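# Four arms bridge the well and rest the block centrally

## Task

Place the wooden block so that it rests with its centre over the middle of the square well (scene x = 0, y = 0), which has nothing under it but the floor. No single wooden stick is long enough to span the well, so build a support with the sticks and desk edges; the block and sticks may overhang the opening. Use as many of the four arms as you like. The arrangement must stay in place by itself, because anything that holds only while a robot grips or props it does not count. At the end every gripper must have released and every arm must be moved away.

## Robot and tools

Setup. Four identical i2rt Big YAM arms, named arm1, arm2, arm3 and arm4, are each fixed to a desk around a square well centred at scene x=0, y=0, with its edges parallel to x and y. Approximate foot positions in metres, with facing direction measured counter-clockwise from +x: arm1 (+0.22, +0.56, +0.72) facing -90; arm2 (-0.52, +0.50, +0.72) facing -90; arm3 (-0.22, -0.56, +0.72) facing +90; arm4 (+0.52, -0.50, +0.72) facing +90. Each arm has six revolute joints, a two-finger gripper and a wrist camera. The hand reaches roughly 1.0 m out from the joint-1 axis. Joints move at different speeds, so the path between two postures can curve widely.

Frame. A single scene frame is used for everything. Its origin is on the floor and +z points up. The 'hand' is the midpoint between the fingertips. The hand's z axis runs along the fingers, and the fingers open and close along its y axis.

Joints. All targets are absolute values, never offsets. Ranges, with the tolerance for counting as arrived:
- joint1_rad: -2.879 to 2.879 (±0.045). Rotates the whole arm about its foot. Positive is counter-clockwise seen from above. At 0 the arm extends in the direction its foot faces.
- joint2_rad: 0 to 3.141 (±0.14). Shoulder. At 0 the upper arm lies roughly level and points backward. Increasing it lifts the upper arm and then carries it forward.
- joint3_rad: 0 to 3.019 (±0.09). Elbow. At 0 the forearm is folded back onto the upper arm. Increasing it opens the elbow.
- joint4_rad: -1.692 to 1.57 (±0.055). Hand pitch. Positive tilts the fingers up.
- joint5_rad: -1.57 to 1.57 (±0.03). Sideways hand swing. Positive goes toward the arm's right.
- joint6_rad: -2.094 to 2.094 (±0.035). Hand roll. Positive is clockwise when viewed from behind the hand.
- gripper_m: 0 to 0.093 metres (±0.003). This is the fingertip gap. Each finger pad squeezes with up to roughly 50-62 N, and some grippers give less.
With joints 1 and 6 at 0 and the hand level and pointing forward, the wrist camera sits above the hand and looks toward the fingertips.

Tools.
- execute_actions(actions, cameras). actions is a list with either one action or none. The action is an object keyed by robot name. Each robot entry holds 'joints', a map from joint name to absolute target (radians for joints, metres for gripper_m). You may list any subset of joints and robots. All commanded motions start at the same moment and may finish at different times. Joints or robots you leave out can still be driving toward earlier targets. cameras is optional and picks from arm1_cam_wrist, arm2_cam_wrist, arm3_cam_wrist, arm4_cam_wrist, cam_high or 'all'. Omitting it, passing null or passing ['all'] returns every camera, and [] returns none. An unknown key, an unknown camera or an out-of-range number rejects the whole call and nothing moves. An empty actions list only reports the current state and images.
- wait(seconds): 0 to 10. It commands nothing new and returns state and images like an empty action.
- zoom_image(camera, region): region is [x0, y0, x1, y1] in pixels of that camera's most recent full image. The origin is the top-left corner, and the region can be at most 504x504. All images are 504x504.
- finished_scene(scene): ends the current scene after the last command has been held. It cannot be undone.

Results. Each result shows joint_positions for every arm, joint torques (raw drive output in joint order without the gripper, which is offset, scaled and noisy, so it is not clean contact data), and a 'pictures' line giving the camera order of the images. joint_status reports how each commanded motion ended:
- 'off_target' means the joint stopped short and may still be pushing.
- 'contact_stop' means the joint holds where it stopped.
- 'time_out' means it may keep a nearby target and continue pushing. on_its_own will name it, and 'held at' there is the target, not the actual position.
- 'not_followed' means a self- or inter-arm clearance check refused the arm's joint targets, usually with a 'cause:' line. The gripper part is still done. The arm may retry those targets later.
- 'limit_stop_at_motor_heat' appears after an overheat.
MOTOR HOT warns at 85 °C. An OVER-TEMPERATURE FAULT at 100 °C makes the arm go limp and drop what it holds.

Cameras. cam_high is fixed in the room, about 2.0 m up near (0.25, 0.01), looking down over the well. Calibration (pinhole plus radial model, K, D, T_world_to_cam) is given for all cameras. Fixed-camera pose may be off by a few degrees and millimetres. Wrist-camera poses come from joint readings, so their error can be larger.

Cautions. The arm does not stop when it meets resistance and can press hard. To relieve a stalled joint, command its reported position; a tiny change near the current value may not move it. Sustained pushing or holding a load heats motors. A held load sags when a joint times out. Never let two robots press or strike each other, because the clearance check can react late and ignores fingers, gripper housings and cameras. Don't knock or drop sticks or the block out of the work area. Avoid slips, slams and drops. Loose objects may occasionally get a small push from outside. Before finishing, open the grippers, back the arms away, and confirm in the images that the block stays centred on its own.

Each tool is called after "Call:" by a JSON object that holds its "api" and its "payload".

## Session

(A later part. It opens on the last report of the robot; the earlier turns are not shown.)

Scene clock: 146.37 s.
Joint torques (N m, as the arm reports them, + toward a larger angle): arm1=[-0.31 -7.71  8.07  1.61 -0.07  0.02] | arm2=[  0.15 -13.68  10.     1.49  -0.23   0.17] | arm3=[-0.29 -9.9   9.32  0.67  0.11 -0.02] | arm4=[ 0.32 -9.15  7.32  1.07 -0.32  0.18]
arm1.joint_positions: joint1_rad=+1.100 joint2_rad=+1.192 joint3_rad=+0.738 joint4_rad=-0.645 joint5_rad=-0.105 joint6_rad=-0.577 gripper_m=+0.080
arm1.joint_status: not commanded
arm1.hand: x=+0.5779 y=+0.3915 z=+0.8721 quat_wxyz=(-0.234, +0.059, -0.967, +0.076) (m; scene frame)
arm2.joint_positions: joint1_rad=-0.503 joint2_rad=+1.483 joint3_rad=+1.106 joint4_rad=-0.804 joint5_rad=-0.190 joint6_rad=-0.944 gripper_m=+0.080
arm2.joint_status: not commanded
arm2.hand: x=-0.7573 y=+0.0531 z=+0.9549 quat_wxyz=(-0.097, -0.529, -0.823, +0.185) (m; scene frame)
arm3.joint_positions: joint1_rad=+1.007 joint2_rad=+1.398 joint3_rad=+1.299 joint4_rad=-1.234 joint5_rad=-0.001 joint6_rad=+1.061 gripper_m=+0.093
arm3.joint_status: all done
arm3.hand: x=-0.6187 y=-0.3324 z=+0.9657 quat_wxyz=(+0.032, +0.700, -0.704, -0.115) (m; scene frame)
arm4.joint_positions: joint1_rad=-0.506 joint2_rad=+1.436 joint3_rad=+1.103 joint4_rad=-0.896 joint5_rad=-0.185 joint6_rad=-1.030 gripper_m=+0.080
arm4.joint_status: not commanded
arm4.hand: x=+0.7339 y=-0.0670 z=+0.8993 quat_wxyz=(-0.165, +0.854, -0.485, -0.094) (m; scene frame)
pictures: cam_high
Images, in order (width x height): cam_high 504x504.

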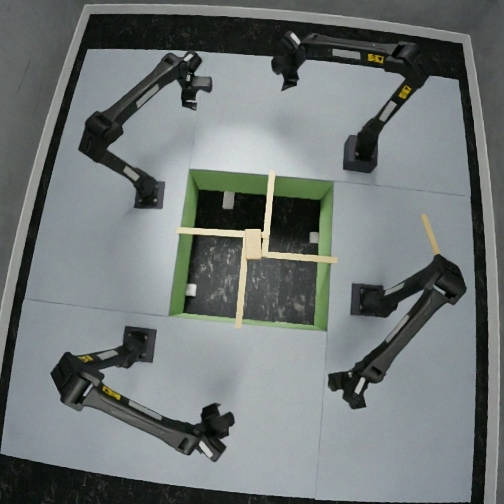

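Call:
{"api": "wait", "payload": {"seconds": 2}}

Call:
{"api": "zoom_image", "payload": {"camera": "cam_high", "region": [160, 160, 350, 350]}}

Scene clock: 148.80 s.
Joint torques (N m, as the arm reports them, + toward a larger angle): arm1=[-0.3  -7.71  8.05  1.63 -0.08  0.02] | arm2=[  0.07 -13.76  10.15   1.57  -0.21   0.19] | arm3=[-0.22 -9.85  9.31  0.64  0.11 -0.02] | arm4=[ 0.3  -9.13  7.32  1.07 -0.31  0.2 ]
arm1.joint_positions: joint1_rad=+1.100 joint2_rad=+1.192 joint3_rad=+0.738 joint4_rad=-0.645 joint5_rad=-0.105 joint6_rad=-0.577 gripper_m=+0.080
arm1.joint_status: not commanded
arm1.hand: x=+0.5779 y=+0.3915 z=+0.8721 quat_wxyz=(-0.234, +0.059, -0.967, +0.076) (m; scene frame)
arm2.joint_positions: joint1_rad=-0.503 joint2_rad=+1.483 joint3_rad=+1.106 joint4_rad=-0.804 joint5_rad=-0.190 joint6_rad=-0.944 gripper_m=+0.080
arm2.joint_status: not commanded
arm2.hand: x=-0.7573 y=+0.0531 z=+0.9549 quat_wxyz=(-0.097, -0.529, -0.823, +0.185) (m; scene frame)
arm3.joint_positions: joint1_rad=+1.007 joint2_rad=+1.398 joint3_rad=+1.299 joint4_rad=-1.234 joint5_rad=-0.001 joint6_rad=+1.061 gripper_m=+0.093
arm3.joint_status: all done
arm3.hand: x=-0.6187 y=-0.3324 z=+0.9657 quat_wxyz=(+0.032, +0.700, -0.704, -0.115) (m; scene frame)
arm4.joint_positions: joint1_rad=-0.506 joint2_rad=+1.436 joint3_rad=+1.103 joint4_rad=-0.896 joint5_rad=-0.185 joint6_rad=-1.030 gripper_m=+0.080
arm4.joint_status: not commanded
arm4.hand: x=+0.7339 y=-0.0670 z=+0.8993 quat_wxyz=(-0.165, +0.854, -0.485, -0.094) (m; scene frame)
wait: 2.00 s; at rest from the start
pictures: arm1_cam_wrist, arm2_cam_wrist, arm3_cam_wrist, arm4_cam_wrist, cam_high
camera_calibration (this result's frames):
arm1_cam_wrist: T_world_to_cam=[[0.0889955, -0.981661, 0.168586, 0.186293], [-0.986699, -0.0637735, 0.149525, 0.467429], [-0.136031, -0.179651, -0.97428, 1.12493], [0, 0, 0, 1]] pos_world=[0.597658, 0.414781, 0.9947]
arm2_cam_wrist: T_world_to_cam=[[-0.905852, -0.374887, 0.197213, -0.852606], [-0.328652, 0.915729, 0.231147, -0.512405], [-0.267247, 0.14457, -0.952722, 0.818197], [0, 0, 0, 1]] pos_world=[-0.722076, 0.0313066, 1.0661]
arm3_cam_wrist: T_world_to_cam=[[0.977668, 0.015555, -0.209581, 0.814033], [0.114674, -0.875196, 0.469981, -0.66927], [-0.176114, -0.483518, -0.857435, 0.678894], [0, 0, 0, 1]] pos_world=[-0.599543, -0.270147, 1.06726]
arm4_cam_wrist: T_world_to_cam=[[0.856688, 0.483085, 0.180869, -0.755803], [0.428999, -0.861942, 0.270213, -0.607241], [0.286434, -0.153895, -0.945659, 0.757365], [0, 0, 0, 1]] pos_world=[0.691058, -0.0417337, 1.01699]
Images, in order (width x height): arm1_cam_wrist 504x504, arm2_cam_wrist 504x504, arm3_cam_wrist 504x504, arm4_cam_wrist 504x504, cam_high 504x504.

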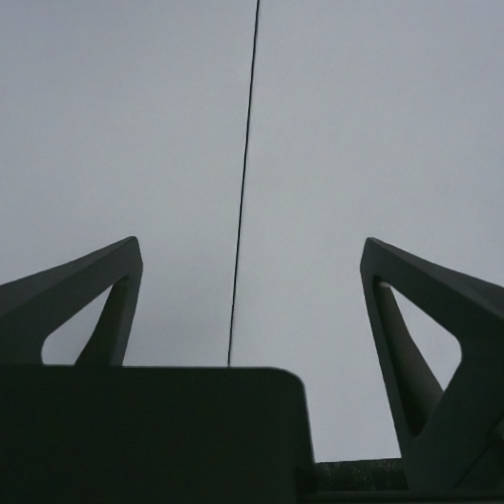

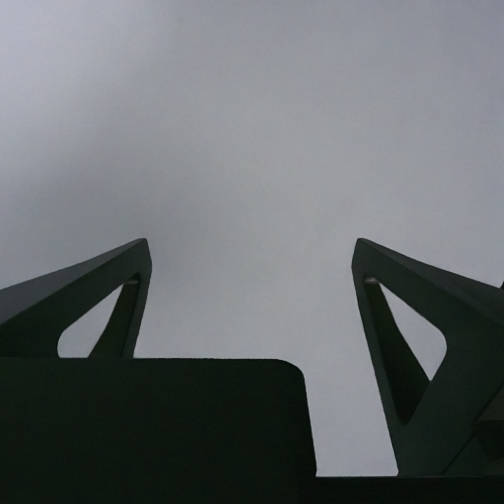

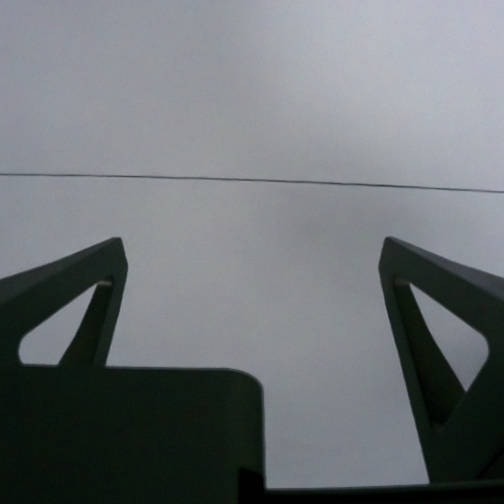

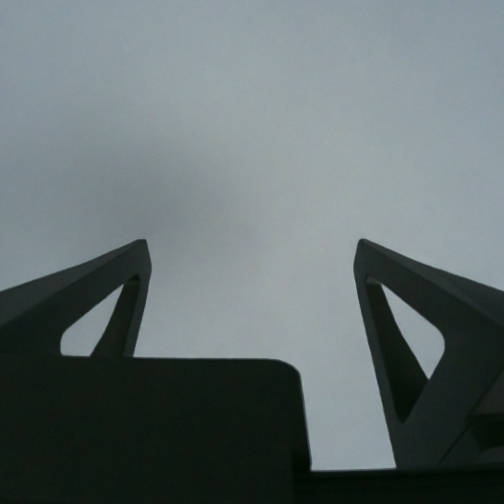

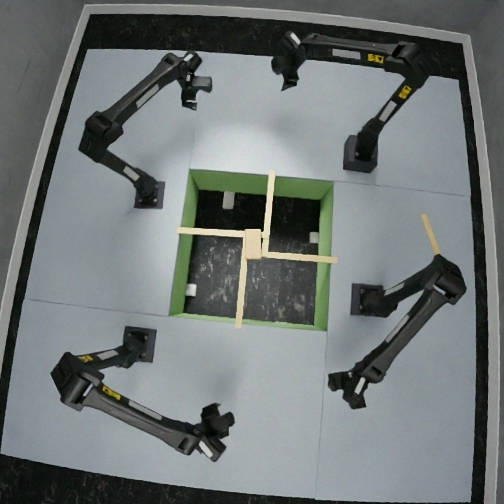

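Region (160, 160, 350, 350) of cam_high's 504x504 image, scaled by 2.653, with more detail than that image has.

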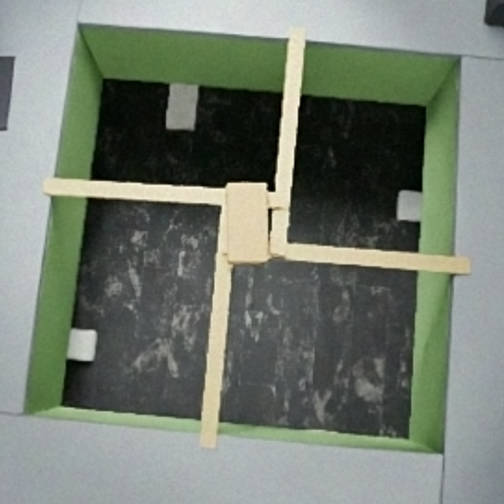

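The structure is stable and all arms are clear, so I'm ending scene 1.

Call:
{"api": "finished_scene", "payload": {"scene": 1}}

The scene is finished: the task was done.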